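# Move desk cardboard box onto bookcase bottom shelf

## Task

Take the cardboard box that sits on the desk and set it on the lowest shelf of the bookcase, level and lying entirely within the rear half of that shelf; both blue foam blocks must also be on that shelf when finished. The robot must not tip over or be left leaning, or the task fails, and nothing may count as placed if the robot is still the thing holding it there at the end.

## Robot and tools

Robot: a Hello Robot Stretch 4 with a single arm. It has an omni-wheel base, a lift running up a mast, an arm that telescopes forward, a wrist with yaw, pitch and roll, and a two-finger gripper. It stands about 1.6 m tall, and the base rim lies within 0.23 m of the base origin. There are four cameras: head_camera, head_left_camera, head_right_camera and wrist_camera. A loose object may now and then get a brief push from outside.

Frames: in the base frame the origin is on the floor under the base centre, with x forward, y left and z up. hand_pose is reported in this frame; it is a point between the open fingertips, and the printed value may be a little off. The odometry frame is the base frame as it stood when the scene began. Heading is positive to the left, from -3.142 to 3.142.

execute_actions(actions, cameras): actions is a list holding one action, or an empty list to just read state and images. An action may contain "base", "joints" or both, plus optional "pace" and "contact_limits". Alternatively it can be {"end_of_arm": "enable_torque"} on its own, which powers back on any wrist or gripper motor that switched itself off. All motions in one action start together.
- base: one command only, and each is an offset from where the base last measured itself. translate_m drives straight in metres, forward positive, -2 to 2. strafe_m moves sideways in metres, left positive, -2 to 2. rotate_rad turns in place in radians, counter-clockwise positive, -3.2 to 3.2.
- joints: absolute targets keyed by name. lift_m is 0 to 1.2 m. arm_m is extension, 0 to 0.55 m. wrist_yaw_rad is -1.134 to 4.276; 0 points forward, positive turns left, 3.14 is folded back, and above 3.4 the arm may block it. wrist_pitch_rad is -1.117 to 4.259; 0 is level and 1.57 points down. wrist_roll_rad is -1.117 to 4.259; at 0 the fingers are level, and positive rolls clockwise as seen from behind. gripper_m is the fingertip gap in metres, -0.038 to 0.141; below 0 the tips press on each other. Tolerances for done: lift and arm ±0.004, yaw and roll ±0.02, pitch ±0.05, gripper ±0.004. A joint target outside its range is clipped and reported. Any other bad value or an unknown key rejects the whole call and nothing moves.
- pace: "slow", "default", "fast" or "max". Base speed is 0.1, 0.3, 0.4 or 0.6 m/s and turning is 1, 2, 3 or 4 rad/s. Above lift_m 0.2 these are reduced, down to 0.3 m/s and 1 rad/s at lift 1.2.
- contact_limits: {"arm_m": value} from 0 (lightest) to 0.75 (hardest), default 0.5. It sets how hard the arm may push before it stops.
- cameras: a list of names, or "all" or null for every camera; [] gives none.
A single action runs for at most 15 s. A joint or the base that you leave out may still be pushing toward an earlier target. If a result reports a stop, the remaining execute_actions, wait and finished_scene calls in that reply are skipped.

wait(seconds): 0 to 10 s. Nothing new is commanded; it returns state and images.
zoom_image(camera, region): region is [x0, y0, x1, y1] in pixels of that camera's latest full image, at most 504x504, with the origin at the top left.
read_manual(section): returns licence texts only.
finished_scene(scene): ends scene 1 or 2 once the last command has been held. It cannot be undone, and its result gives the next scene's task. Replying without any tool call ends all remaining scenes.

Result lines:
- base_status and joint_status: "done"; "off_target" (resting away from target, possibly still pushing); "contact_stop_at_<key>" (hit something, and that part goes slack); "limit_stop_at_<name>"; "time_out"; "torque_fault". After a stop the old target is dropped.
- limit_stop_at_tilt: the robot leans more than 6 degrees. Lift, arm and wheels go slack until the lean decreases.
- limit_stop_at_own_body: a self-collision guard. It is likely when pitch is below -0.2 together with roll below -0.4 or above 4. Unfold the wrist at the start with lift_m 0.4 and wrist_yaw_rad 0 together.
- on_its_own: reports what was not commanded. "held at" gives the held target, not the actual position.
- lidar_m: 12 distances in metres from the base origin in 30-degree sectors. The 1st is ahead, then counter-clockwise (4th left, 7th behind, 10th right). "-" means nothing seen or closer than 0.25 m. It covers about 0.15 m up to the robot's height and misses clear items and thin legs.
- wrist_depth_mm: a 7x7 grid of median depths, 100 to 2000 mm, starting top left.
- base_odometry counts wheel turns, so slip also counts as travel. If turned_by_wheels and turned_by_imu differ by more than about 0.1 rad, a collision or slip occurred and heading is off by about their difference.
- base_tilt is in degrees, with forward and right positive and an offset of up to 1.5.
- motor_effort is a percent of maximum, positive toward higher joint values, with the peak in brackets. For wheel_0, wheel_1 and wheel_2, positive turns the base right. A load held in a level gripper moves the pitch effort away from 0.

Gripping: command gripper_m below the object's width. Going lower squeezes harder and pulls the object toward the wrist by up to about a third of the shortfall. Neither the reading nor "done" proves a grasp; a firm grip shows as a clear change in gripper effort when the command is 0 or more. If the fingertips catch on a surface below, raise the lift.

Avoid: turning or driving with more than 1 kg held and arm_m above 0.2, especially at fast or max pace. Avoid steady hard pushing or pulling, more so with the gripper high. Avoid pressing the gripper into things with base or arm moves, which causes a wrist torque_fault and needs enable_torque. Avoid dropping, slamming or knocking objects over. Shorter robot motion time is better.

Each tool is called after "Call:" as a command line: name --argument value for each argument, lists and objects as JSON in quotes; but a table of rows of numbers goes row by row, as --pt "numbers of a row", without its own name.

## Session

Call:
execute_actions --actions '[]'

Scene clock: 0.00 s.
base_odometry: x=+0.000 y=+0.000 heading=+0.000 (m, m, rad; odometry frame)
turned_by_wheels: +0.000 (rad since the last result)
turned_by_imu: +0.000 (rad since the last result)
base_tilt: forward=-0.6 right=+0.7 (deg)
lidar_m: 1.93 2.46 2.02 2.38 1.52 1.45 1.87 2.51 1.58 1.62 1.15 1.07
base_status: not commanded
joint_positions: lift_m=+0.226 arm_m=+0.002 wrist_yaw_rad=+3.093 wrist_pitch_rad=-0.004 wrist_roll_rad=+0.010 gripper_m=+0.057
joint_status: not commanded
motor_effort: lift_m=+20 arm_m=+0 wrist_yaw_rad=+0 wrist_pitch_rad=-8 wrist_roll_rad=+0 gripper_m=-3 wheel_0=+0 wheel_1=+0 wheel_2=+0 (%)
hand_pose: x=-0.1105 y=+0.1013 z=+0.4055 quat_wxyz=(+0.024, +0.002, +0.005, +1.000) (m; base frame)
wrist_depth_mm: 139 141 - - 1863 1708 1576 / - 141 - - 1921 1708 1576 / - 135 242 - 1863 1756 1537 / 111 140 296 - 1863 1756 1576 / 138 - - - 1863 1708 1576 / 1756 1708 210 1576 195 1397 1255 / 1160 1025 991 141 1025 917 1008
pictures: head_camera, head_left_camera, head_right_camera, wrist_camera
Images, in order (width x height): head_camera 420x560, head_left_camera 420x672, head_right_camera 420x672, wrist_camera 616x392.

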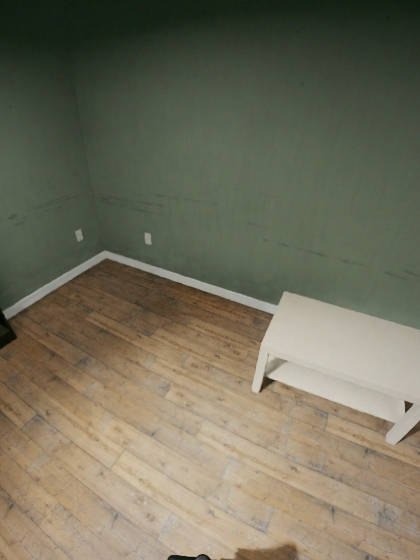

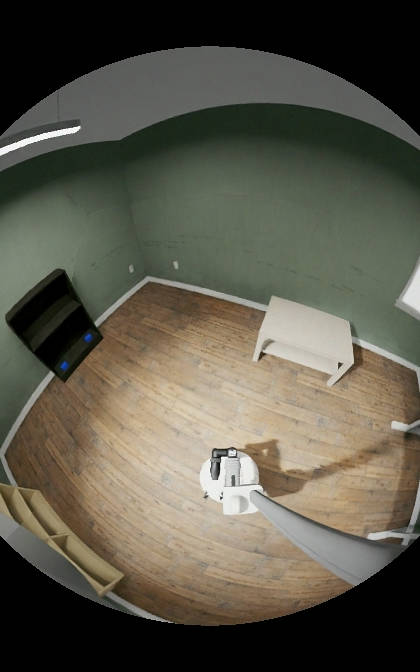

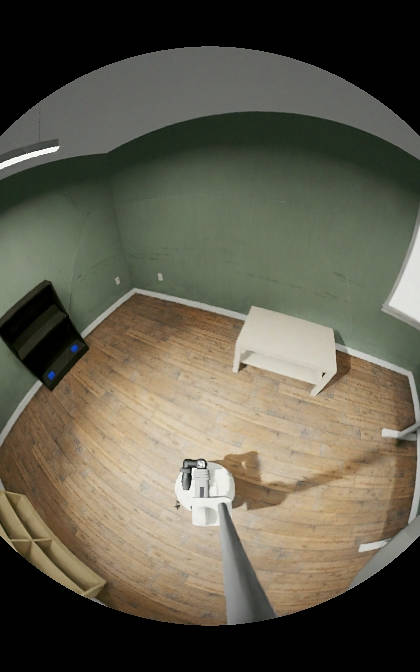

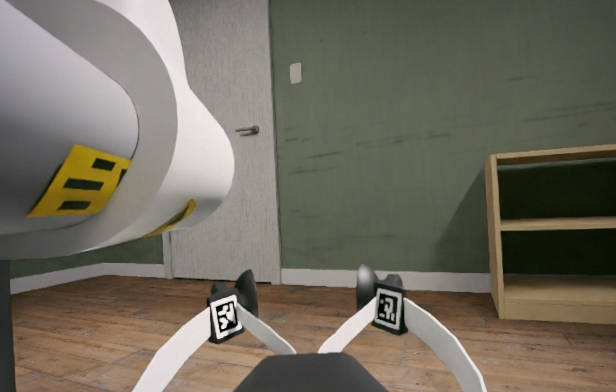

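Call:
execute_actions --actions '[{"base":{"rotate_rad":-1.6},"joints":{"lift_m":0.7,"wrist_yaw_rad":0,"gripper_m":0.14}}]'

Scene clock: 2.97 s.
base_odometry: x=+0.000 y=+0.000 heading=-1.600 (m, m, rad; odometry frame)
turned_by_wheels: -1.600 (rad since the last result)
turned_by_imu: -1.620 (rad since the last result)
base_tilt: forward=-0.6 right=+0.8 (deg)
lidar_m: 1.59 1.19 1.08 1.14 2.48 2.02 2.36 1.54 1.45 1.88 2.39 1.58
base_status: done
joint_positions: lift_m=+0.700 arm_m=+0.002 wrist_yaw_rad=+0.000 wrist_pitch_rad=-0.004 wrist_roll_rad=+0.010 gripper_m=+0.140
joint_status: all done
motor_effort: lift_m=+24(26) arm_m=+0(0) wrist_yaw_rad=-2(10) wrist_pitch_rad=-7(9) wrist_roll_rad=+0(0) gripper_m=+1(2) wheel_0=+2(6) wheel_1=+0(10) wheel_2=+1(6) (%)
hand_pose: x=+0.4619 y=-0.0873 z=+0.8791 quat_wxyz=(+1.000, +0.005, -0.002, +0.000) (m; base frame)
wrist_depth_mm: 1756 - - - - 1921 1756 / 1756 - - - - 1921 1808 / 1808 - - - - 1983 1808 / 1756 - - - - 1921 1756 / 1756 - - - - 1921 1756 / 1756 1921 - - - 1863 1808 / 1756 1983 - 141 - 1863 1756
pictures: head_camera, head_left_camera, head_right_camera, wrist_camera
Images, in order (width x height): head_camera 420x560, head_left_camera 420x672, head_right_camera 420x672, wrist_camera 616x392.

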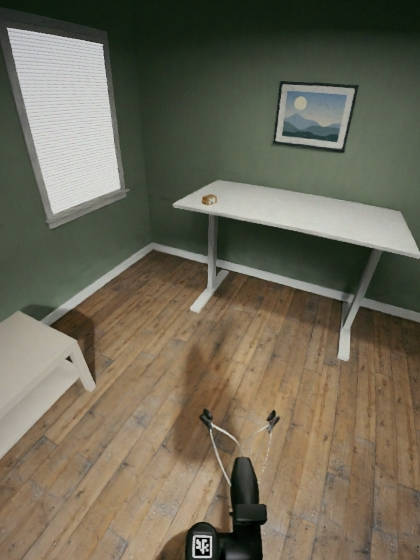

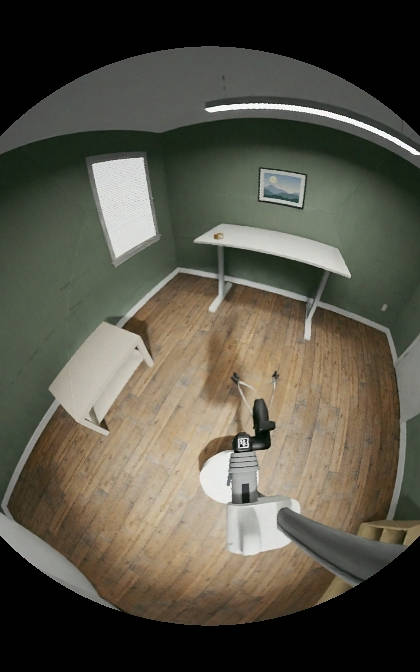

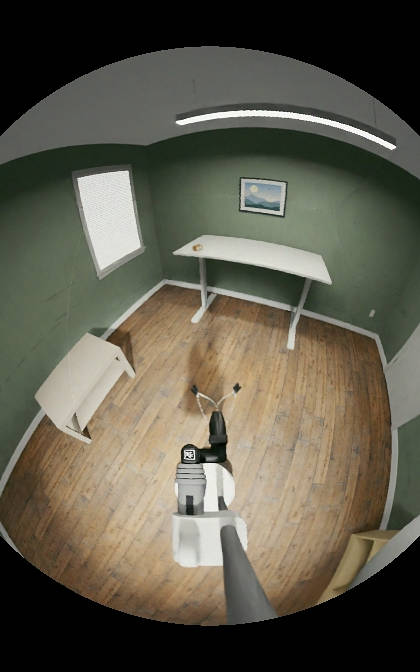

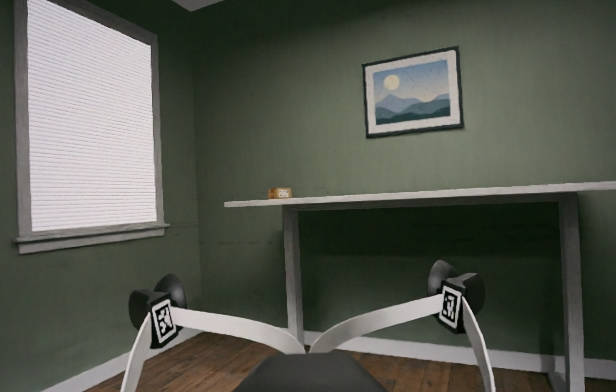

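Call:
execute_actions --actions '[{"base":{"translate_m":0.7},"joints":{"lift_m":0.85}}]' --cameras '["head_camera","wrist_camera"]'

Call:
execute_actions --actions '[{"base":{"strafe_m":0.1}}]' --cameras '["head_camera","wrist_camera"]'

Scene clock: 6.97 s.
base_odometry: x=-0.020 y=-0.700 heading=-1.599 (m, m, rad; odometry frame)
turned_by_wheels: +0.000 (rad since the last result)
turned_by_imu: +0.000 (rad since the last result)
base_tilt: forward=-0.5 right=+0.7 (deg)
lidar_m: 0.97 1.65 0.79 0.80 1.04 2.64 2.75 1.96 2.13 2.10 1.02 0.94
base_status: done
joint_positions: lift_m=+0.850 arm_m=+0.002 wrist_yaw_rad=+0.000 wrist_pitch_rad=-0.004 wrist_roll_rad=+0.010 gripper_m=+0.140
joint_status: all done
motor_effort: lift_m=+22(26) arm_m=+0(0) wrist_yaw_rad=-2(1) wrist_pitch_rad=-9(9) wrist_roll_rad=+0(0) gripper_m=+0(1) wheel_0=+2(7) wheel_1=+1(6) wheel_2=+0(9) (%)
hand_pose: x=+0.4619 y=-0.0874 z=+1.0292 quat_wxyz=(+1.000, +0.005, -0.002, +0.000) (m; base frame)
wrist_depth_mm: 1537 1921 1808 1661 1499 1336 1229 / 1464 1863 1863 1661 1464 1336 1255 / 1464 1921 1863 1708 1499 1366 1281 / 1499 1808 1921 1661 1499 1366 1281 / 1464 1808 1863 960 891 820 768 / 1464 1618 1808 1618 1430 1308 1281 / 1464 1708 1863 142 1464 1336 1281
pictures: head_camera, wrist_camera
Images, in order (width x height): head_camera 420x560, wrist_camera 616x392.

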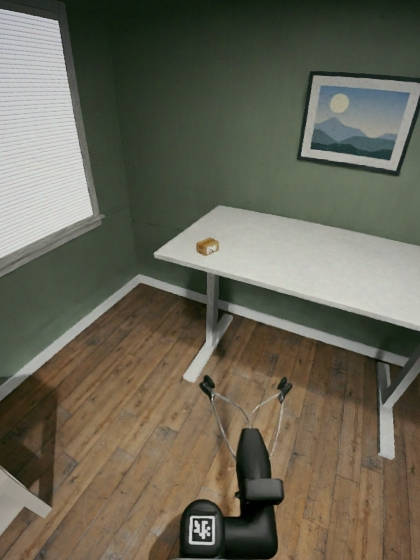

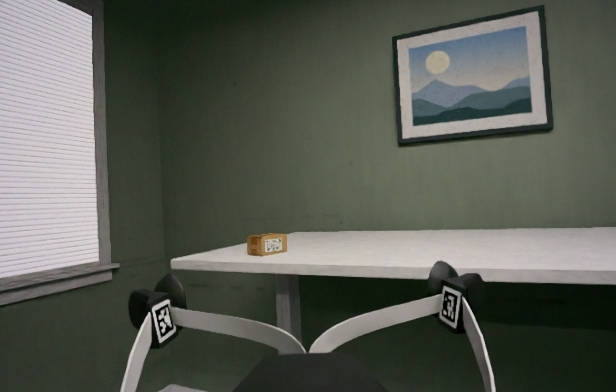

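Scene clock: 8.43 s.
base_odometry: x=+0.080 y=-0.703 heading=-1.600 (m, m, rad; odometry frame)
turned_by_wheels: +0.000 (rad since the last result)
turned_by_imu: -0.001 (rad since the last result)
base_tilt: forward=-0.4 right=+0.7 (deg)
lidar_m: 1.00 1.58 0.68 0.72 0.95 2.62 2.68 1.99 2.19 2.19 1.06 0.97
base_status: done
joint_positions: lift_m=+0.850 arm_m=+0.002 wrist_yaw_rad=+0.000 wrist_pitch_rad=-0.004 wrist_roll_rad=+0.010 gripper_m=+0.140
joint_status: not commanded
motor_effort: lift_m=+23(23) arm_m=+0(0) wrist_yaw_rad=-2(2) wrist_pitch_rad=-9(9) wrist_roll_rad=+0(0) gripper_m=+0(0) wheel_0=-1(7) wheel_1=-1(10) wheel_2=+0(0) (%)
hand_pose: x=+0.4619 y=-0.0874 z=+1.0292 quat_wxyz=(+1.000, +0.005, -0.002, +0.000) (m; base frame)
wrist_depth_mm: 1464 1808 1921 1708 1537 1397 1308 / 1430 1808 1921 1661 1576 1397 1281 / 1397 1756 1921 1756 1537 1397 1281 / 1397 1756 1921 1756 1537 1397 1308 / 1397 1756 1921 1205 1078 831 768 / 1397 1537 1863 1661 1537 1366 1281 / 1366 1576 1921 141 1537 1397 1308
pictures: head_camera, wrist_camera
Images, in order (width x height): head_camera 420x560, wrist_camera 616x392.

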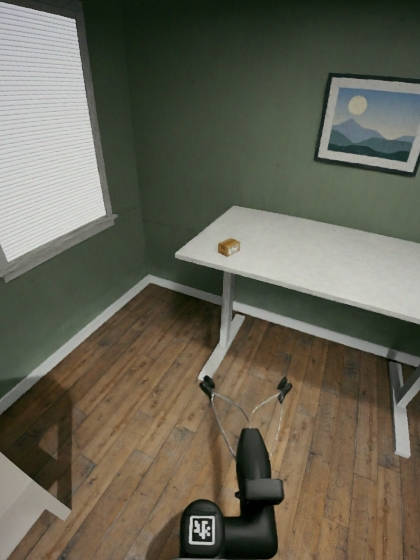

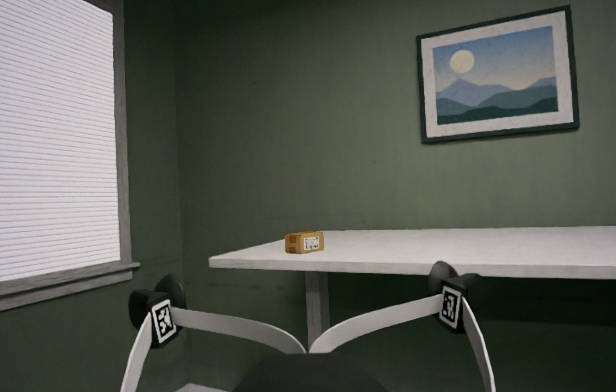

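Call:
execute_actions --actions '[{"base":{"translate_m":0.3},"joints":{"lift_m":0.98,"wrist_pitch_rad":0.5,"arm_m":0.2}}]' --cameras '["head_camera","wrist_camera"]'

Scene clock: 11.13 s.
base_odometry: x=+0.071 y=-1.002 heading=-1.599 (m, m, rad; odometry frame)
turned_by_wheels: +0.000 (rad since the last result)
turned_by_imu: +0.000 (rad since the last result)
base_tilt: forward=-0.5 right=+0.8 (deg)
lidar_m: 0.72 1.43 1.35 0.62 0.78 2.91 2.98 2.23 2.30 1.17 0.77 0.69
base_status: done
joint_positions: lift_m=+0.980 arm_m=+0.199 wrist_yaw_rad=+0.000 wrist_pitch_rad=+0.502 wrist_roll_rad=+0.010 gripper_m=+0.140
joint_status: all done
motor_effort: lift_m=+24(26) arm_m=+6(5) wrist_yaw_rad=+0(1) wrist_pitch_rad=-6(5) wrist_roll_rad=+0(0) gripper_m=+0(1) wheel_0=+2(7) wheel_1=+1(4) wheel_2=+0(9) (%)
hand_pose: x=+0.6228 y=-0.0874 z=+1.0191 quat_wxyz=(+0.969, +0.005, +0.248, -0.001) (m; base frame)
wrist_depth_mm: 1182 1308 1229 1098 991 917 866 / 1182 1430 1281 1118 1025 946 891 / 1205 1499 1336 654 647 627 615 / 1229 1430 484 466 466 459 445 / 1281 1618 1708 407 373 357 353 / 1308 1464 1618 1464 1397 322 1182 / 1308 1308 1336 142 1308 1281 1229
pictures: head_camera, wrist_camera
Images, in order (width x height): head_camera 420x560, wrist_camera 616x392.

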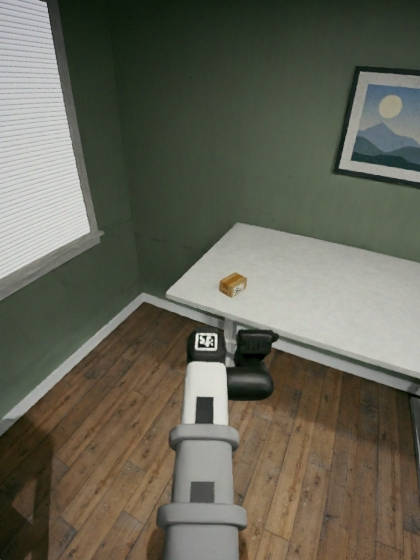

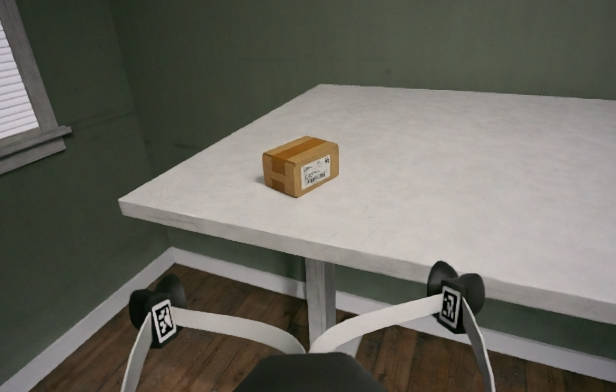

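Call:
execute_actions --actions '[{"base":{"strafe_m":-0.2},"joints":{"lift_m":1.02,"wrist_yaw_rad":0.8,"arm_m":0.42}}]' --cameras '["head_camera","wrist_camera"]'

Scene clock: 13.33 s.
base_odometry: x=-0.129 y=-0.997 heading=-1.599 (m, m, rad; odometry frame)
turned_by_wheels: +0.000 (rad since the last result)
turned_by_imu: -0.001 (rad since the last result)
base_tilt: forward=-0.6 right=+0.7 (deg)
lidar_m: 0.64 0.84 1.51 0.82 1.01 2.97 2.91 2.14 2.12 1.05 0.68 0.63
base_status: done
joint_positions: lift_m=+1.020 arm_m=+0.419 wrist_yaw_rad=+0.800 wrist_pitch_rad=+0.502 wrist_roll_rad=+0.010 gripper_m=+0.140
joint_status: all done
motor_effort: lift_m=+24(25) arm_m=+6(7) wrist_yaw_rad=-2(11) wrist_pitch_rad=-6(7) wrist_roll_rad=+0(0) gripper_m=-1(0) wheel_0=-1(8) wheel_1=+1(13) wheel_2=-1(1) (%)
hand_pose: x=+0.8288 y=+0.1205 z=+1.0591 quat_wxyz=(+0.893, -0.092, +0.231, +0.376) (m; base frame)
wrist_depth_mm: 991 1060 1138 1229 1308 960 768 / 1042 1118 1205 1336 1366 1008 798 / 1118 1160 1281 1397 1464 1042 809 / 1160 1255 1366 1537 549 530 521 / 1229 1366 1397 436 427 418 413 / 1336 1366 359 342 278 319 340 / 1397 1336 1366 142 287 285 291
pictures: head_camera, wrist_camera
Images, in order (width x height): head_camera 420x560, wrist_camera 616x392.

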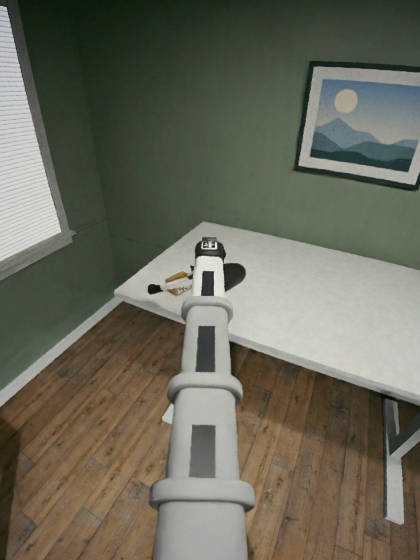

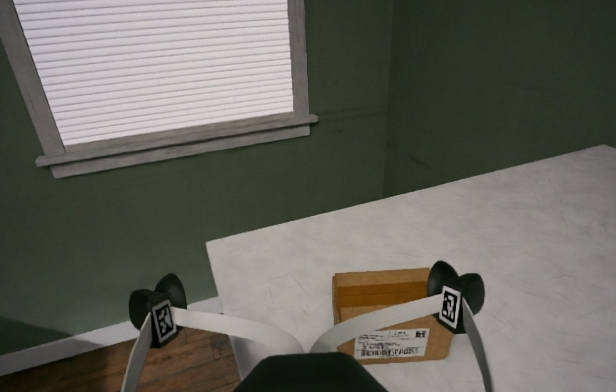

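Call:
execute_actions --actions '[{"base":{"strafe_m":-0.03},"joints":{"arm_m":0.475}}]' --cameras '[]'

Call:
execute_actions --actions '[{"joints":{"lift_m":0.96}}]' --cameras '["wrist_camera"]'

Scene clock: 14.57 s.
base_odometry: x=-0.159 y=-0.996 heading=-1.599 (m, m, rad; odometry frame)
turned_by_wheels: +0.000 (rad since the last result)
turned_by_imu: -0.001 (rad since the last result)
base_tilt: forward=-0.5 right=+0.8 (deg)
lidar_m: 0.62 0.82 1.57 0.84 1.02 2.98 2.75 2.13 2.12 1.02 0.67 0.60
base_status: done
joint_positions: lift_m=+1.020 arm_m=+0.474 wrist_yaw_rad=+0.800 wrist_pitch_rad=+0.502 wrist_roll_rad=+0.010 gripper_m=+0.140
joint_status: all done
motor_effort: lift_m=+24(24) arm_m=+6(8) wrist_yaw_rad=-1(0) wrist_pitch_rad=-6(7) wrist_roll_rad=+0(0) gripper_m=+0(1) wheel_0=+0(6) wheel_1=+1(5) wheel_2=-1(1) (%)
hand_pose: x=+0.8837 y=+0.1205 z=+1.0591 quat_wxyz=(+0.893, -0.092, +0.231, +0.376) (m; base frame)
wrist_depth_mm: 991 1060 1138 1255 1229 904 723 / 1042 1118 1229 1336 1308 931 750 / 1098 1182 1281 1430 1397 960 750 / 1160 1281 1366 1499 544 535 525 / 1255 1336 442 436 427 421 413 / 1336 1366 357 289 324 320 340 / 1397 1366 303 142 291 285 291
pictures: none
No camera images: the call's "cameras" was empty. Leave "cameras" out to get every camera's image.

Scene clock: 15.73 s.
base_odometry: x=-0.159 y=-0.996 heading=-1.599 (m, m, rad; odometry frame)
turned_by_wheels: +0.000 (rad since the last result)
turned_by_imu: +0.000 (rad since the last result)
base_tilt: forward=-0.5 right=+0.6 (deg)
lidar_m: 0.62 0.83 1.53 0.86 1.06 2.97 2.76 2.11 2.12 1.01 0.67 0.60
base_status: not commanded
joint_positions: lift_m=+0.960 arm_m=+0.474 wrist_yaw_rad=+0.800 wrist_pitch_rad=+0.502 wrist_roll_rad=+0.010 gripper_m=+0.140
joint_status: all done
motor_effort: lift_m=+16(22) arm_m=+6(6) wrist_yaw_rad=+0(0) wrist_pitch_rad=-6(6) wrist_roll_rad=+0(0) gripper_m=+0(1) wheel_0=+0(1) wheel_1=+1(1) wheel_2=-1(1) (%)
hand_pose: x=+0.8837 y=+0.1205 z=+0.9997 quat_wxyz=(+0.893, -0.092, +0.231, +0.376) (m; base frame)
wrist_depth_mm: 1008 1060 1118 1229 1229 891 715 / 1042 1118 1229 1336 1308 931 750 / 1098 1182 1281 1397 1308 842 559 / 1182 1255 442 433 424 418 407 / 1255 1308 342 256 319 324 320 / 1366 304 245 236 236 247 263 / 1366 244 236 142 230 220 226
pictures: wrist_camera
Images, in order (width x height): wrist_camera 616x392.

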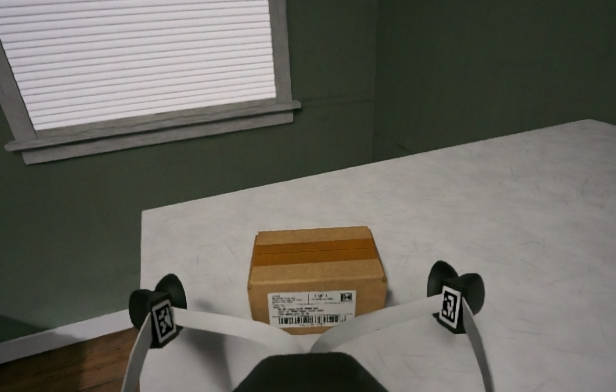

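Call:
execute_actions --actions '[{"joints":{"lift_m":0.93}}]' --cameras '["wrist_camera"]'

Call:
execute_actions --actions '[{"joints":{"gripper_m":0.04}}]' --cameras '["wrist_camera"]'

Call:
execute_actions --actions '[{"joints":{"lift_m":0.98}}]' --cameras '["wrist_camera"]'

Scene clock: 16.93 s.
base_odometry: x=-0.159 y=-0.996 heading=-1.599 (m, m, rad; odometry frame)
turned_by_wheels: +0.000 (rad since the last result)
turned_by_imu: -0.001 (rad since the last result)
base_tilt: forward=-0.4 right=+0.6 (deg)
lidar_m: 0.64 0.84 1.55 0.85 1.03 2.97 2.75 2.12 2.11 1.00 0.68 0.61
base_status: not commanded
joint_positions: lift_m=+0.930 arm_m=+0.474 wrist_yaw_rad=+0.800 wrist_pitch_rad=+0.500 wrist_roll_rad=+0.010 gripper_m=+0.140
joint_status: all done
motor_effort: lift_m=+15(17) arm_m=+6(6) wrist_yaw_rad=+0(1) wrist_pitch_rad=-1(7) wrist_roll_rad=+0(0) gripper_m=+0(0) wheel_0=-1(1) wheel_1=+1(1) wheel_2=-1(1) (%)
hand_pose: x=+0.8840 y=+0.1207 z=+0.9704 quat_wxyz=(+0.893, -0.092, +0.230, +0.376) (m; base frame)
wrist_depth_mm: 991 1060 1160 1229 1229 891 715 / 1060 1118 1205 1308 1308 931 741 / 1078 1182 1308 1430 1138 500 488 / 1160 1229 384 375 366 359 353 / 1255 330 286 223 264 282 278 / 1366 228 234 231 219 214 228 / 1308 211 204 141 199 191 196
pictures: wrist_camera
Images, in order (width x height): wrist_camera 616x392.

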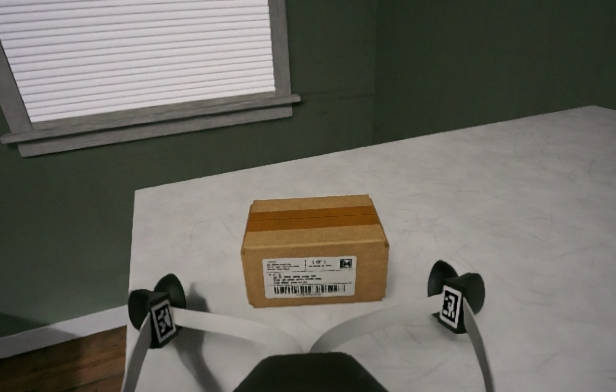

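Scene clock: 18.93 s.
base_odometry: x=-0.159 y=-0.996 heading=-1.600 (m, m, rad; odometry frame)
turned_by_wheels: +0.000 (rad since the last result)
turned_by_imu: -0.001 (rad since the last result)
base_tilt: forward=-0.5 right=+0.8 (deg)
lidar_m: 0.63 0.83 1.54 0.85 1.02 2.98 2.77 2.11 2.10 0.99 0.66 0.60
base_status: not commanded
joint_positions: lift_m=+0.930 arm_m=+0.474 wrist_yaw_rad=+0.799 wrist_pitch_rad=+0.497 wrist_roll_rad=+0.010 gripper_m=+0.040
joint_status: all done
motor_effort: lift_m=+15(15) arm_m=+6(6) wrist_yaw_rad=+1(3) wrist_pitch_rad=+7(10) wrist_roll_rad=+0(0) gripper_m=-7(6) wheel_0=-1(0) wheel_1=+1(1) wheel_2=-1(1) (%)
hand_pose: x=+0.8843 y=+0.1209 z=+0.9712 quat_wxyz=(+0.893, -0.091, +0.228, +0.376) (m; base frame)
wrist_depth_mm: 991 1042 1138 1255 1255 878 723 / 1042 1138 1229 1336 1281 946 741 / 1078 1182 1308 1397 1160 508 496 / 1182 1229 389 274 373 366 355 / 1255 336 276 232 287 286 282 / 1336 266 210 237 195 234 230 / 1336 220 198 138 199 191 198
pictures: wrist_camera
Images, in order (width x height): wrist_camera 616x392.

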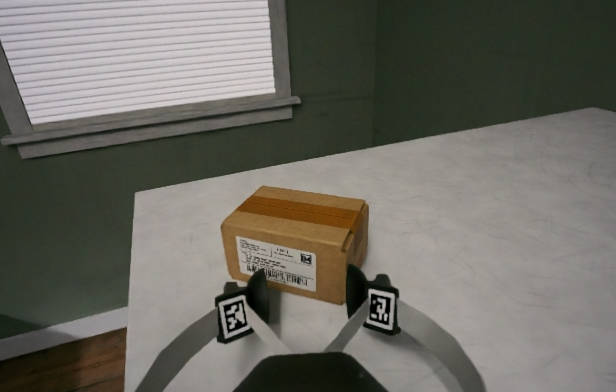

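Scene clock: 20.03 s.
base_odometry: x=-0.159 y=-0.996 heading=-1.600 (m, m, rad; odometry frame)
turned_by_wheels: +0.000 (rad since the last result)
turned_by_imu: +0.000 (rad since the last result)
base_tilt: forward=-0.4 right=+0.7 (deg)
lidar_m: 0.66 0.81 1.54 0.86 1.05 2.97 2.76 2.13 2.10 1.00 0.67 0.61
base_status: not commanded
joint_positions: lift_m=+0.980 arm_m=+0.474 wrist_yaw_rad=+0.800 wrist_pitch_rad=+0.502 wrist_roll_rad=+0.010 gripper_m=+0.040
joint_status: all done
motor_effort: lift_m=+25(25) arm_m=+6(6) wrist_yaw_rad=+0(2) wrist_pitch_rad=-7(8) wrist_roll_rad=+0(0) gripper_m=-5(7) wheel_0=+0(0) wheel_1=+1(1) wheel_2=-1(1) (%)
hand_pose: x=+0.8838 y=+0.1204 z=+1.0191 quat_wxyz=(+0.893, -0.092, +0.231, +0.376) (m; base frame)
wrist_depth_mm: 991 1060 1138 1255 1229 891 715 / 1060 1118 1229 1336 1308 931 741 / 1098 1182 1308 1430 1366 917 615 / 1182 1281 1366 473 462 452 445 / 1229 1336 377 286 362 355 351 / 1336 1430 212 252 193 293 287 / 1397 1308 249 143 250 241 249
pictures: wrist_camera
Images, in order (width x height): wrist_camera 616x392.

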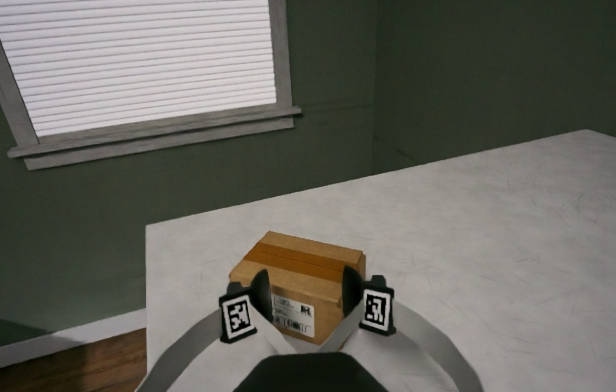

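Call:
execute_actions --actions '[{"joints":{"lift_m":1.02,"gripper_m":0.14,"wrist_yaw_rad":0.4}}]' --cameras '[]'

Call:
execute_actions --actions '[{"base":{"strafe_m":0.15}}]' --cameras '["wrist_camera","head_camera"]'

Scene clock: 22.20 s.
base_odometry: x=-0.159 y=-0.996 heading=-1.600 (m, m, rad; odometry frame)
turned_by_wheels: +0.000 (rad since the last result)
turned_by_imu: -0.001 (rad since the last result)
base_tilt: forward=-0.4 right=+0.6 (deg)
lidar_m: 0.65 0.82 1.55 0.83 1.07 2.99 2.74 2.12 2.11 0.99 0.65 0.59
base_status: not commanded
joint_positions: lift_m=+1.020 arm_m=+0.474 wrist_yaw_rad=+0.400 wrist_pitch_rad=+0.502 wrist_roll_rad=+0.010 gripper_m=+0.140
joint_status: all done
motor_effort: lift_m=+24(27) arm_m=+6(6) wrist_yaw_rad=-2(6) wrist_pitch_rad=-7(5) wrist_roll_rad=+0(0) gripper_m=+1(2) wheel_0=+0(1) wheel_1=+0(1) wheel_2=-1(1) (%)
hand_pose: x=+0.9118 y=+0.0180 z=+1.0591 quat_wxyz=(+0.950, -0.045, +0.244, +0.191) (m; base frame)
wrist_depth_mm: 1025 1160 1255 991 809 676 591 / 1042 1229 1336 1078 842 715 621 / 1098 1281 1464 1118 750 707 647 / 1160 1336 1430 554 544 535 525 / 1160 449 442 433 430 421 415 / 368 278 304 357 327 320 340 / 312 289 296 142 297 285 291
pictures: none
No camera images: the call's "cameras" was empty. Leave "cameras" out to get every camera's image.

Scene clock: 23.93 s.
base_odometry: x=-0.009 y=-1.000 heading=-1.599 (m, m, rad; odometry frame)
turned_by_wheels: +0.000 (rad since the last result)
turned_by_imu: -0.001 (rad since the last result)
base_tilt: forward=-0.4 right=+0.7 (deg)
lidar_m: 0.69 0.90 1.41 0.69 0.89 2.90 3.01 2.19 2.24 1.10 0.73 0.69
base_status: done
joint_positions: lift_m=+1.020 arm_m=+0.474 wrist_yaw_rad=+0.400 wrist_pitch_rad=+0.502 wrist_roll_rad=+0.010 gripper_m=+0.140
joint_status: not commanded
motor_effort: lift_m=+24(24) arm_m=+6(6) wrist_yaw_rad=-2(3) wrist_pitch_rad=-8(6) wrist_roll_rad=+0(0) gripper_m=+0(1) wheel_0=+1(12) wheel_1=+0(10) wheel_2=+0(1) (%)
hand_pose: x=+0.9118 y=+0.0180 z=+1.0591 quat_wxyz=(+0.950, -0.045, +0.244, +0.191) (m; base frame)
wrist_depth_mm: 904 1042 1229 1078 854 732 640 / 946 1078 1308 1160 931 768 676 / 1008 1138 1366 1281 976 741 683 / 1025 1205 1464 1366 544 530 525 / 1098 1229 1430 436 430 418 418 / 1160 340 357 355 327 320 340 / 1182 298 303 142 287 285 291
pictures: head_camera, wrist_camera
Images, in order (width x height): head_camera 420x560, wrist_camera 616x392.

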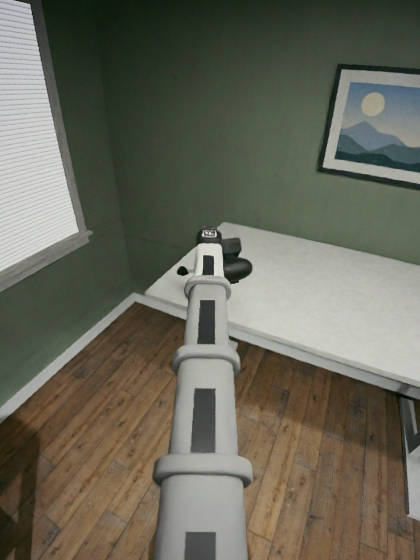

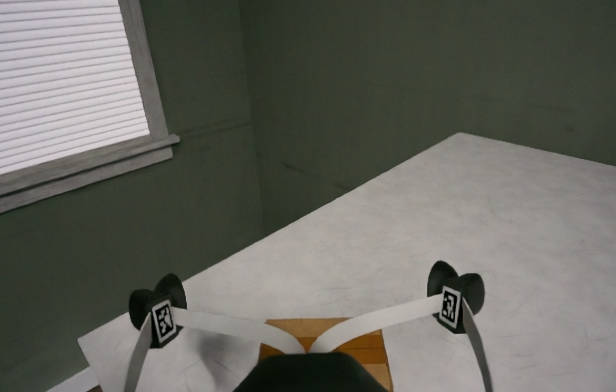

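Call:
execute_actions --actions '[{"base":{"strafe_m":-0.015},"joints":{"arm_m":0.46,"lift_m":0.975}}]' --cameras '[]'

Call:
execute_actions --actions '[{"joints":{"lift_m":0.943}}]' --cameras '["wrist_camera"]'

Scene clock: 25.20 s.
base_odometry: x=-0.024 y=-1.000 heading=-1.599 (m, m, rad; odometry frame)
turned_by_wheels: +0.000 (rad since the last result)
turned_by_imu: +0.000 (rad since the last result)
base_tilt: forward=-0.4 right=+0.7 (deg)
lidar_m: 0.69 0.90 1.43 0.71 0.89 2.91 2.99 2.16 2.22 1.12 0.75 0.67
base_status: done
joint_positions: lift_m=+0.975 arm_m=+0.461 wrist_yaw_rad=+0.400 wrist_pitch_rad=+0.502 wrist_roll_rad=+0.010 gripper_m=+0.140
joint_status: all done
motor_effort: lift_m=+17(22) arm_m=-6(5) wrist_yaw_rad=-1(3) wrist_pitch_rad=-5(7) wrist_roll_rad=+0(0) gripper_m=+0(1) wheel_0=+1(7) wheel_1=+0(6) wheel_2=+0(1) (%)
hand_pose: x=+0.8989 y=+0.0179 z=+1.0147 quat_wxyz=(+0.950, -0.045, +0.244, +0.191) (m; base frame)
wrist_depth_mm: 931 1060 1255 1078 866 732 647 / 976 1098 1308 1160 931 778 676 / 1008 1160 1430 1255 676 615 603 / 1060 1205 1430 462 455 445 439 / 1098 1205 368 362 355 349 345 / 1118 282 239 229 244 266 282 / 1205 254 246 142 243 237 244
pictures: none
No camera images: the call's "cameras" was empty. Leave "cameras" out to get every camera's image.

Scene clock: 26.13 s.
base_odometry: x=-0.024 y=-1.000 heading=-1.599 (m, m, rad; odometry frame)
turned_by_wheels: +0.000 (rad since the last result)
turned_by_imu: +0.000 (rad since the last result)
base_tilt: forward=-0.6 right=+0.8 (deg)
lidar_m: 0.70 0.88 1.43 0.71 0.90 2.91 3.01 2.21 2.24 1.12 0.73 0.65
base_status: not commanded
joint_positions: lift_m=+0.943 arm_m=+0.461 wrist_yaw_rad=+0.400 wrist_pitch_rad=+0.502 wrist_roll_rad=+0.010 gripper_m=+0.140
joint_status: all done
motor_effort: lift_m=+16(16) arm_m=-6(6) wrist_yaw_rad=+0(1) wrist_pitch_rad=-7(7) wrist_roll_rad=-1(0) gripper_m=+1(0) wheel_0=+2(2) wheel_1=-1(0) wheel_2=+0(0) (%)
hand_pose: x=+0.8989 y=+0.0179 z=+0.9827 quat_wxyz=(+0.950, -0.045, +0.244, +0.191) (m; base frame)
wrist_depth_mm: 931 1060 1229 1060 866 732 647 / 960 1098 1336 1160 931 768 676 / 1008 1160 1397 1205 539 525 517 / 1042 1229 407 394 389 379 373 / 1078 319 301 227 291 298 296 / 1118 240 213 213 217 227 242 / 1205 217 216 142 211 202 211
pictures: wrist_camera
Images, in order (width x height): wrist_camera 616x392.

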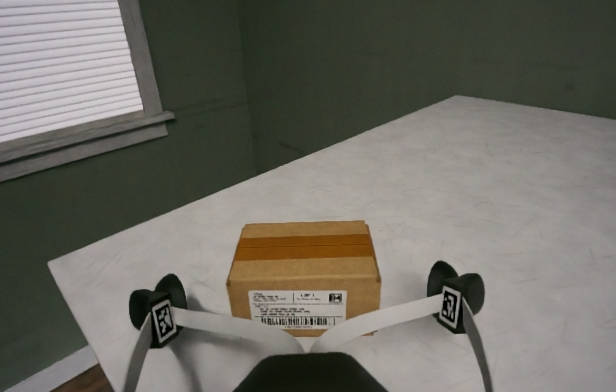

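Call:
execute_actions --actions '[{"base":{"strafe_m":0.006},"joints":{"arm_m":0.478}}]' --cameras '[]'

Call:
execute_actions --actions '[{"joints":{"gripper_m":0.04}}]' --cameras '[]'

Call:
execute_actions --actions '[{"joints":{"lift_m":0.99}}]' --cameras '["wrist_camera"]'

Scene clock: 27.00 s.
base_odometry: x=-0.018 y=-1.000 heading=-1.599 (m, m, rad; odometry frame)
turned_by_wheels: +0.000 (rad since the last result)
turned_by_imu: +0.000 (rad since the last result)
base_tilt: forward=-0.4 right=+0.7 (deg)
lidar_m: 0.69 0.90 1.42 0.70 0.87 2.90 2.98 2.18 2.21 1.08 0.73 0.65
base_status: done
joint_positions: lift_m=+0.943 arm_m=+0.477 wrist_yaw_rad=+0.400 wrist_pitch_rad=+0.502 wrist_roll_rad=+0.010 gripper_m=+0.140
joint_status: all done
motor_effort: lift_m=+17(16) arm_m=+6(7) wrist_yaw_rad=+0(1) wrist_pitch_rad=-4(5) wrist_roll_rad=+0(0) gripper_m=+0(1) wheel_0=+1(6) wheel_1=+0(8) wheel_2=+0(1) (%)
hand_pose: x=+0.9148 y=+0.0180 z=+0.9827 quat_wxyz=(+0.950, -0.045, +0.244, +0.191) (m; base frame)
wrist_depth_mm: 917 1060 1229 1060 866 732 640 / 960 1098 1308 1160 917 741 661 / 1008 1160 1366 1205 539 521 517 / 1042 1182 1336 399 389 379 375 / 1060 319 303 226 293 300 294 / 676 241 199 195 195 228 242 / 1160 211 212 142 210 203 211
pictures: none
No camera images: the call's "cameras" was empty. Leave "cameras" out to get every camera's image.

Scene clock: 29.00 s.
base_odometry: x=-0.018 y=-1.000 heading=-1.599 (m, m, rad; odometry frame)
turned_by_wheels: +0.000 (rad since the last result)
turned_by_imu: -0.001 (rad since the last result)
base_tilt: forward=-0.2 right=+0.8 (deg)
lidar_m: 0.68 0.88 1.44 0.72 0.91 2.91 2.99 2.20 2.24 1.11 0.71 0.66
base_status: not commanded
joint_positions: lift_m=+0.943 arm_m=+0.477 wrist_yaw_rad=+0.400 wrist_pitch_rad=+0.503 wrist_roll_rad=+0.010 gripper_m=+0.041
joint_status: all done
motor_effort: lift_m=+16(16) arm_m=+6(6) wrist_yaw_rad=-1(2) wrist_pitch_rad=-9(9) wrist_roll_rad=+0(0) gripper_m=-22(20) wheel_0=+1(1) wheel_1=-1(1) wheel_2=+0(0) (%)
hand_pose: x=+0.9147 y=+0.0179 z=+0.9825 quat_wxyz=(+0.949, -0.045, +0.245, +0.191) (m; base frame)
wrist_depth_mm: 931 1025 1229 1060 866 715 634 / 960 1098 1308 1138 904 741 668 / 991 1118 1366 1205 535 525 512 / 1025 1229 1308 397 387 379 373 / 1060 317 300 215 290 296 293 / 668 258 183 182 183 243 241 / 1138 204 202 187 203 200 210
pictures: none
No camera images: the call's "cameras" was empty. Leave "cameras" out to get every camera's image.

Scene clock: 30.07 s.
base_odometry: x=-0.018 y=-1.000 heading=-1.599 (m, m, rad; odometry frame)
turned_by_wheels: +0.000 (rad since the last result)
turned_by_imu: +0.000 (rad since the last result)
base_tilt: forward=-0.6 right=+0.7 (deg)
lidar_m: 0.70 0.89 1.42 0.71 0.88 2.92 2.98 2.20 2.23 1.10 0.75 0.66
base_status: not commanded
joint_positions: lift_m=+0.990 arm_m=+0.477 wrist_yaw_rad=+0.400 wrist_pitch_rad=+0.503 wrist_roll_rad=+0.010 gripper_m=+0.041
joint_status: all done
motor_effort: lift_m=+25(27) arm_m=+6(6) wrist_yaw_rad=-2(0) wrist_pitch_rad=-10(10) wrist_roll_rad=+0(0) gripper_m=-24(23) wheel_0=+1(1) wheel_1=-1(1) wheel_2=+0(0) (%)
hand_pose: x=+0.9147 y=+0.0179 z=+1.0288 quat_wxyz=(+0.949, -0.045, +0.245, +0.191) (m; base frame)
wrist_depth_mm: 917 1042 1229 1060 866 715 640 / 960 1098 1281 1138 917 768 668 / 991 1138 1366 1255 931 654 640 / 1042 1229 1464 517 484 473 466 / 1078 1255 375 214 364 373 364 / 1118 322 183 182 183 304 301 / 1160 253 253 187 253 250 258
pictures: wrist_camera
Images, in order (width x height): wrist_camera 616x392.

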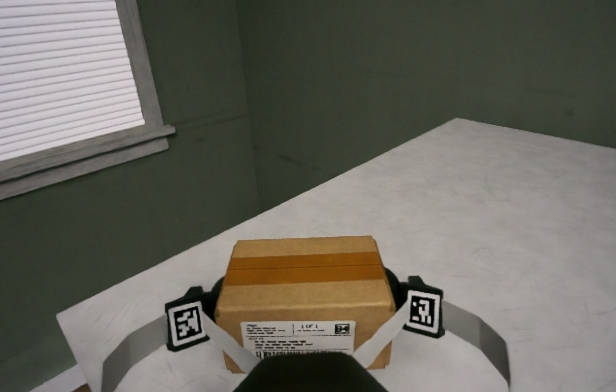

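Call:
execute_actions --actions '[{"base":{"translate_m":-0.25},"joints":{"arm_m":0.0,"wrist_yaw_rad":0}}]' --cameras '[]'

Call:
execute_actions --actions '[{"base":{"rotate_rad":-3.2},"joints":{"lift_m":0.19}}]' --cameras '[]'

Call:
execute_actions --actions '[{"base":{"rotate_rad":-0.25}}]' --cameras '[]'

Call:
execute_actions --actions '[{"base":{"translate_m":1.5},"pace":"fast"}]' --cameras '["head_camera","wrist_camera"]'

Scene clock: 32.73 s.
base_odometry: x=-0.010 y=-0.750 heading=-1.600 (m, m, rad; odometry frame)
turned_by_wheels: +0.000 (rad since the last result)
turned_by_imu: -0.002 (rad since the last result)
base_tilt: forward=-0.5 right=+0.8 (deg)
lidar_m: 0.92 1.62 0.77 0.77 1.02 2.68 2.78 1.97 2.14 2.19 0.97 0.90
base_status: done
joint_positions: lift_m=+0.990 arm_m=+0.004 wrist_yaw_rad=+0.000 wrist_pitch_rad=+0.503 wrist_roll_rad=+0.010 gripper_m=+0.041
joint_status: all done
joint sent to its limit — the command would take arm_m past its lower limit, so that joint was sent only as far as its limit.
motor_effort: lift_m=+24(25) arm_m=-6(6) wrist_yaw_rad=+1(6) wrist_pitch_rad=-9(10) wrist_roll_rad=+0(0) gripper_m=-22(24) wheel_0=-1(5) wheel_1=-1(0) wheel_2=-2(10) (%)
hand_pose: x=+0.4271 y=-0.0875 z=+1.0287 quat_wxyz=(+0.968, +0.005, +0.249, -0.001) (m; base frame)
wrist_depth_mm: 1397 1708 1576 1430 1308 1205 1138 / 1464 1808 1661 1138 1118 1078 1042 / 1464 1863 1863 831 741 707 647 / 1499 1921 - 1808 1661 1464 1366 / 1537 1863 1921 215 1661 1576 1397 / 1537 1576 183 182 183 1537 1464 / 1430 1281 1281 187 1308 1281 1281
pictures: none
No camera images: the call's "cameras" was empty. Leave "cameras" out to get every camera's image.

Scene clock: 36.67 s.
base_odometry: x=-0.010 y=-0.750 heading=+1.484 (m, m, rad; odometry frame)
turned_by_wheels: -3.200 (rad since the last result)
turned_by_imu: -3.241 (rad since the last result)
base_tilt: forward=-0.4 right=+0.7 (deg)
lidar_m: 2.73 1.96 2.12 2.11 1.00 0.89 0.91 1.10 0.77 0.77 0.95 2.69
base_status: done
joint_positions: lift_m=+0.190 arm_m=+0.004 wrist_yaw_rad=+0.000 wrist_pitch_rad=+0.503 wrist_roll_rad=+0.010 gripper_m=+0.041
joint_status: all done
motor_effort: lift_m=+17(23) arm_m=-6(6) wrist_yaw_rad=-1(1) wrist_pitch_rad=-9(10) wrist_roll_rad=+0(0) gripper_m=-24(23) wheel_0=+1(7) wheel_1=-1(5) wheel_2=+0(6) (%)
hand_pose: x=+0.4272 y=-0.0874 z=+0.2294 quat_wxyz=(+0.969, +0.005, +0.249, -0.001) (m; base frame)
wrist_depth_mm: - - - - - - - / 1708 - - 1863 1808 1756 1708 / 1281 1205 1182 1160 1098 1060 1060 / 866 854 831 820 809 788 778 / 661 654 621 214 603 615 603 / 535 535 184 182 183 500 496 / 455 421 418 187 418 415 427
pictures: none
No camera images: the call's "cameras" was empty. Leave "cameras" out to get every camera's image.

Scene clock: 37.67 s.
base_odometry: x=-0.011 y=-0.750 heading=+1.234 (m, m, rad; odometry frame)
turned_by_wheels: -0.250 (rad since the last result)
turned_by_imu: -0.253 (rad since the last result)
base_tilt: forward=-0.6 right=+0.6 (deg)
lidar_m: 2.69 2.26 1.95 2.09 1.20 0.91 0.88 1.00 1.58 0.76 0.83 2.55
base_status: done
joint_positions: lift_m=+0.190 arm_m=+0.004 wrist_yaw_rad=+0.000 wrist_pitch_rad=+0.503 wrist_roll_rad=+0.010 gripper_m=+0.041
joint_status: not commanded
motor_effort: lift_m=+17(17) arm_m=-6(6) wrist_yaw_rad=-2(2) wrist_pitch_rad=-9(9) wrist_roll_rad=+0(0) gripper_m=-24(23) wheel_0=+2(4) wheel_1=-1(0) wheel_2=+0(6) (%)
hand_pose: x=+0.4272 y=-0.0874 z=+0.2294 quat_wxyz=(+0.969, +0.005, +0.249, -0.001) (m; base frame)
wrist_depth_mm: - - - - - - - / - - - 1921 1863 1756 1708 / 1255 1229 1160 1138 1118 1078 1060 / 878 854 842 820 798 798 768 / 668 654 621 214 597 615 609 / 535 530 183 182 182 500 500 / 455 418 415 187 424 415 427
pictures: none
No camera images: the call's "cameras" was empty. Leave "cameras" out to get every camera's image.

Scene clock: 42.70 s.
base_odometry: x=+0.485 y=+0.666 heading=+1.234 (m, m, rad; odometry frame)
turned_by_wheels: +0.000 (rad since the last result)
turned_by_imu: +0.001 (rad since the last result)
base_tilt: forward=-0.4 right=+0.8 (deg)
lidar_m: 1.18 1.65 1.59 1.58 2.12 2.78 3.19 1.21 1.10 1.74 1.89 1.20
base_status: done
joint_positions: lift_m=+0.190 arm_m=+0.003 wrist_yaw_rad=+0.000 wrist_pitch_rad=+0.503 wrist_roll_rad=+0.010 gripper_m=+0.041
joint_status: not commanded
motor_effort: lift_m=+17(17) arm_m=-6(6) wrist_yaw_rad=+1(0) wrist_pitch_rad=-8(9) wrist_roll_rad=+0(0) gripper_m=-24(24) wheel_0=+1(10) wheel_1=+0(8) wheel_2=+1(11) (%)
hand_pose: x=+0.4271 y=-0.0874 z=+0.2294 quat_wxyz=(+0.969, +0.005, +0.249, -0.001) (m; base frame)
wrist_depth_mm: 1255 1205 1118 1118 1098 1060 1098 / 1336 1308 1160 1205 1138 1138 1160 / 1255 1182 1042 1008 991 991 1078 / 866 842 842 809 798 788 768 / 668 654 627 215 597 615 603 / 535 535 183 182 183 500 496 / 459 421 418 187 418 413 427
pictures: head_camera, wrist_camera
Images, in order (width x height): head_camera 420x560, wrist_camera 616x392.

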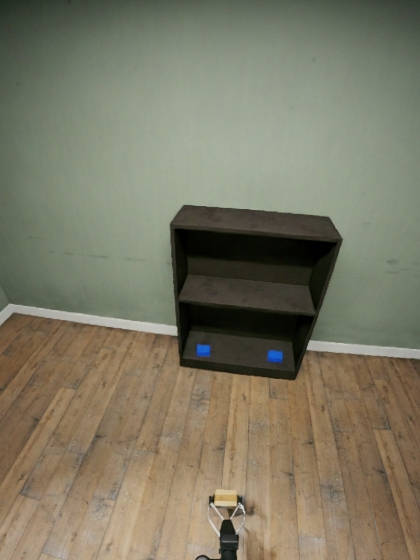

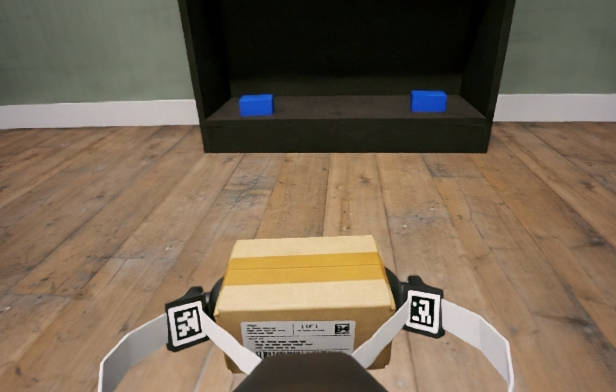

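Call:
execute_actions --actions '[{"base":{"rotate_rad":-0.09}}]' --cameras '[]'

Call:
execute_actions --actions '[{"base":{"translate_m":0.62},"joints":{"lift_m":0.13}}]' --cameras '["head_camera","wrist_camera"]'

Scene clock: 43.63 s.
base_odometry: x=+0.485 y=+0.666 heading=+1.144 (m, m, rad; odometry frame)
turned_by_wheels: -0.090 (rad since the last result)
turned_by_imu: -0.091 (rad since the last result)
base_tilt: forward=-0.5 right=+0.7 (deg)
lidar_m: 1.20 1.59 1.63 1.56 1.65 2.88 3.21 1.32 1.11 1.75 1.82 1.21
base_status: done
joint_positions: lift_m=+0.190 arm_m=+0.003 wrist_yaw_rad=+0.000 wrist_pitch_rad=+0.503 wrist_roll_rad=+0.010 gripper_m=+0.041
joint_status: not commanded
motor_effort: lift_m=+17(17) arm_m=-6(6) wrist_yaw_rad=+0(2) wrist_pitch_rad=-9(10) wrist_roll_rad=+0(0) gripper_m=-24(22) wheel_0=+2(2) wheel_1=-1(5) wheel_2=+0(5) (%)
hand_pose: x=+0.4271 y=-0.0874 z=+0.2294 quat_wxyz=(+0.969, +0.005, +0.249, -0.001) (m; base frame)
wrist_depth_mm: 1182 1118 1118 1118 1118 1160 1160 / 1229 1255 1182 1182 1138 1229 1255 / 1281 1138 1025 1008 1008 1078 1060 / 866 854 831 820 798 788 778 / 661 647 621 215 603 621 609 / 535 530 183 182 183 504 496 / 455 418 418 187 421 415 427
pictures: none
No camera images: the call's "cameras" was empty. Leave "cameras" out to get every camera's image.

Scene clock: 47.17 s.
base_odometry: x=+0.742 y=+1.230 heading=+1.144 (m, m, rad; odometry frame)
turned_by_wheels: +0.000 (rad since the last result)
turned_by_imu: +0.000 (rad since the last result)
base_tilt: forward=-0.5 right=+0.7 (deg)
lidar_m: 0.57 0.65 1.32 1.56 1.65 2.91 3.91 1.53 1.74 1.76 1.22 0.60
base_status: done
joint_positions: lift_m=+0.130 arm_m=+0.003 wrist_yaw_rad=+0.000 wrist_pitch_rad=+0.503 wrist_roll_rad=+0.010 gripper_m=+0.041
joint_status: all done
motor_effort: lift_m=+17(17) arm_m=-6(6) wrist_yaw_rad=+0(1) wrist_pitch_rad=-9(10) wrist_roll_rad=+0(0) gripper_m=-22(25) wheel_0=+1(5) wheel_1=+0(0) wheel_2=+2(9) (%)
hand_pose: x=+0.4271 y=-0.0874 z=+0.1694 quat_wxyz=(+0.969, +0.005, +0.249, -0.001) (m; base frame)
wrist_depth_mm: 535 569 564 559 564 559 525 / 535 603 615 609 603 603 535 / 530 640 634 634 627 634 539 / 477 455 488 480 469 459 452 / 445 445 427 215 433 439 439 / 455 449 183 182 183 424 421 / 384 353 355 187 353 349 364
pictures: head_camera, wrist_camera
Images, in order (width x height): head_camera 420x560, wrist_camera 616x392.

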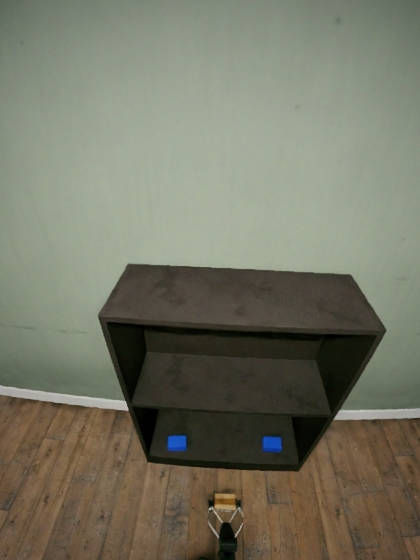

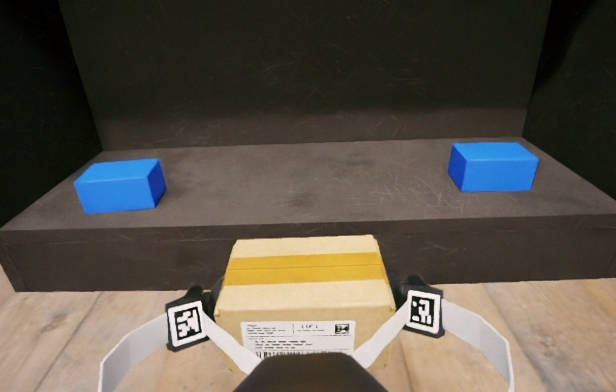

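Call:
execute_actions --actions '[{"joints":{"arm_m":0.35},"contact_limits":{"arm_m":0.15}}]' --cameras '[]'

Call:
execute_actions --actions '[{"joints":{"lift_m":0.095},"pace":"slow"}]' --cameras '["wrist_camera"]'

Scene clock: 49.57 s.
base_odometry: x=+0.742 y=+1.230 heading=+1.144 (m, m, rad; odometry frame)
turned_by_wheels: +0.000 (rad since the last result)
turned_by_imu: -0.001 (rad since the last result)
base_tilt: forward=-0.4 right=+0.5 (deg)
lidar_m: 0.57 0.61 1.32 1.57 1.64 2.87 3.90 1.53 1.78 1.75 1.21 0.62
base_status: not commanded
joint_positions: lift_m=+0.130 arm_m=+0.349 wrist_yaw_rad=+0.000 wrist_pitch_rad=+0.503 wrist_roll_rad=+0.010 gripper_m=+0.041
joint_status: all done
motor_effort: lift_m=+18(17) arm_m=+6(8) wrist_yaw_rad=-1(1) wrist_pitch_rad=-9(11) wrist_roll_rad=+0(0) gripper_m=-23(24) wheel_0=+1(1) wheel_1=+0(0) wheel_2=+2(2) (%)
contact_limits: arm_m 0.15
hand_pose: x=+0.7726 y=-0.0874 z=+0.1694 quat_wxyz=(+0.969, +0.005, +0.249, -0.001) (m; base frame)
wrist_depth_mm: 254 253 252 252 251 249 252 / 271 271 270 270 270 267 267 / 293 291 293 291 290 287 287 / 319 317 317 314 314 312 312 / 347 347 332 215 330 334 336 / 310 309 183 182 183 290 289 / 265 244 243 187 243 240 249
pictures: none
No camera images: the call's "cameras" was empty. Leave "cameras" out to get every camera's image.

Scene clock: 50.70 s.
base_odometry: x=+0.742 y=+1.230 heading=+1.144 (m, m, rad; odometry frame)
turned_by_wheels: +0.000 (rad since the last result)
turned_by_imu: +0.000 (rad since the last result)
base_tilt: forward=-0.6 right=+0.7 (deg)
lidar_m: 0.57 0.62 1.34 1.54 1.61 2.91 3.92 1.57 1.77 1.75 1.24 0.61
base_status: not commanded
joint_positions: lift_m=+0.095 arm_m=+0.349 wrist_yaw_rad=+0.000 wrist_pitch_rad=+0.503 wrist_roll_rad=+0.010 gripper_m=+0.041
joint_status: all done
motor_effort: lift_m=+17(16) arm_m=+6(6) wrist_yaw_rad=-1(3) wrist_pitch_rad=-9(9) wrist_roll_rad=+0(0) gripper_m=-22(22) wheel_0=+0(2) wheel_1=+0(0) wheel_2=+2(2) (%)
hand_pose: x=+0.7726 y=-0.0874 z=+0.1345 quat_wxyz=(+0.969, +0.005, +0.249, -0.001) (m; base frame)
wrist_depth_mm: 254 253 252 252 251 250 252 / 272 271 271 270 268 268 268 / 291 291 291 291 290 290 289 / 317 317 315 314 314 312 312 / 325 322 303 215 294 303 298 / 264 260 183 182 183 247 244 / 224 206 205 187 206 203 213
pictures: wrist_camera
Images, in order (width x height): wrist_camera 616x392.

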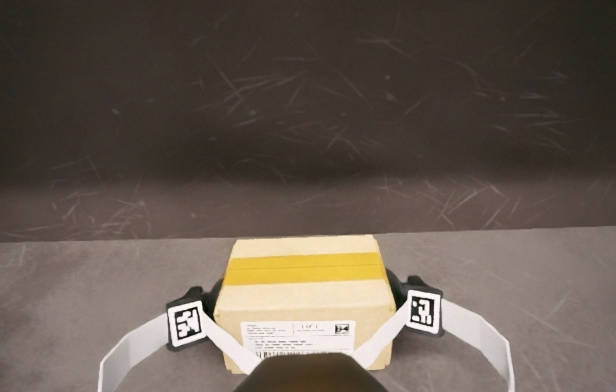

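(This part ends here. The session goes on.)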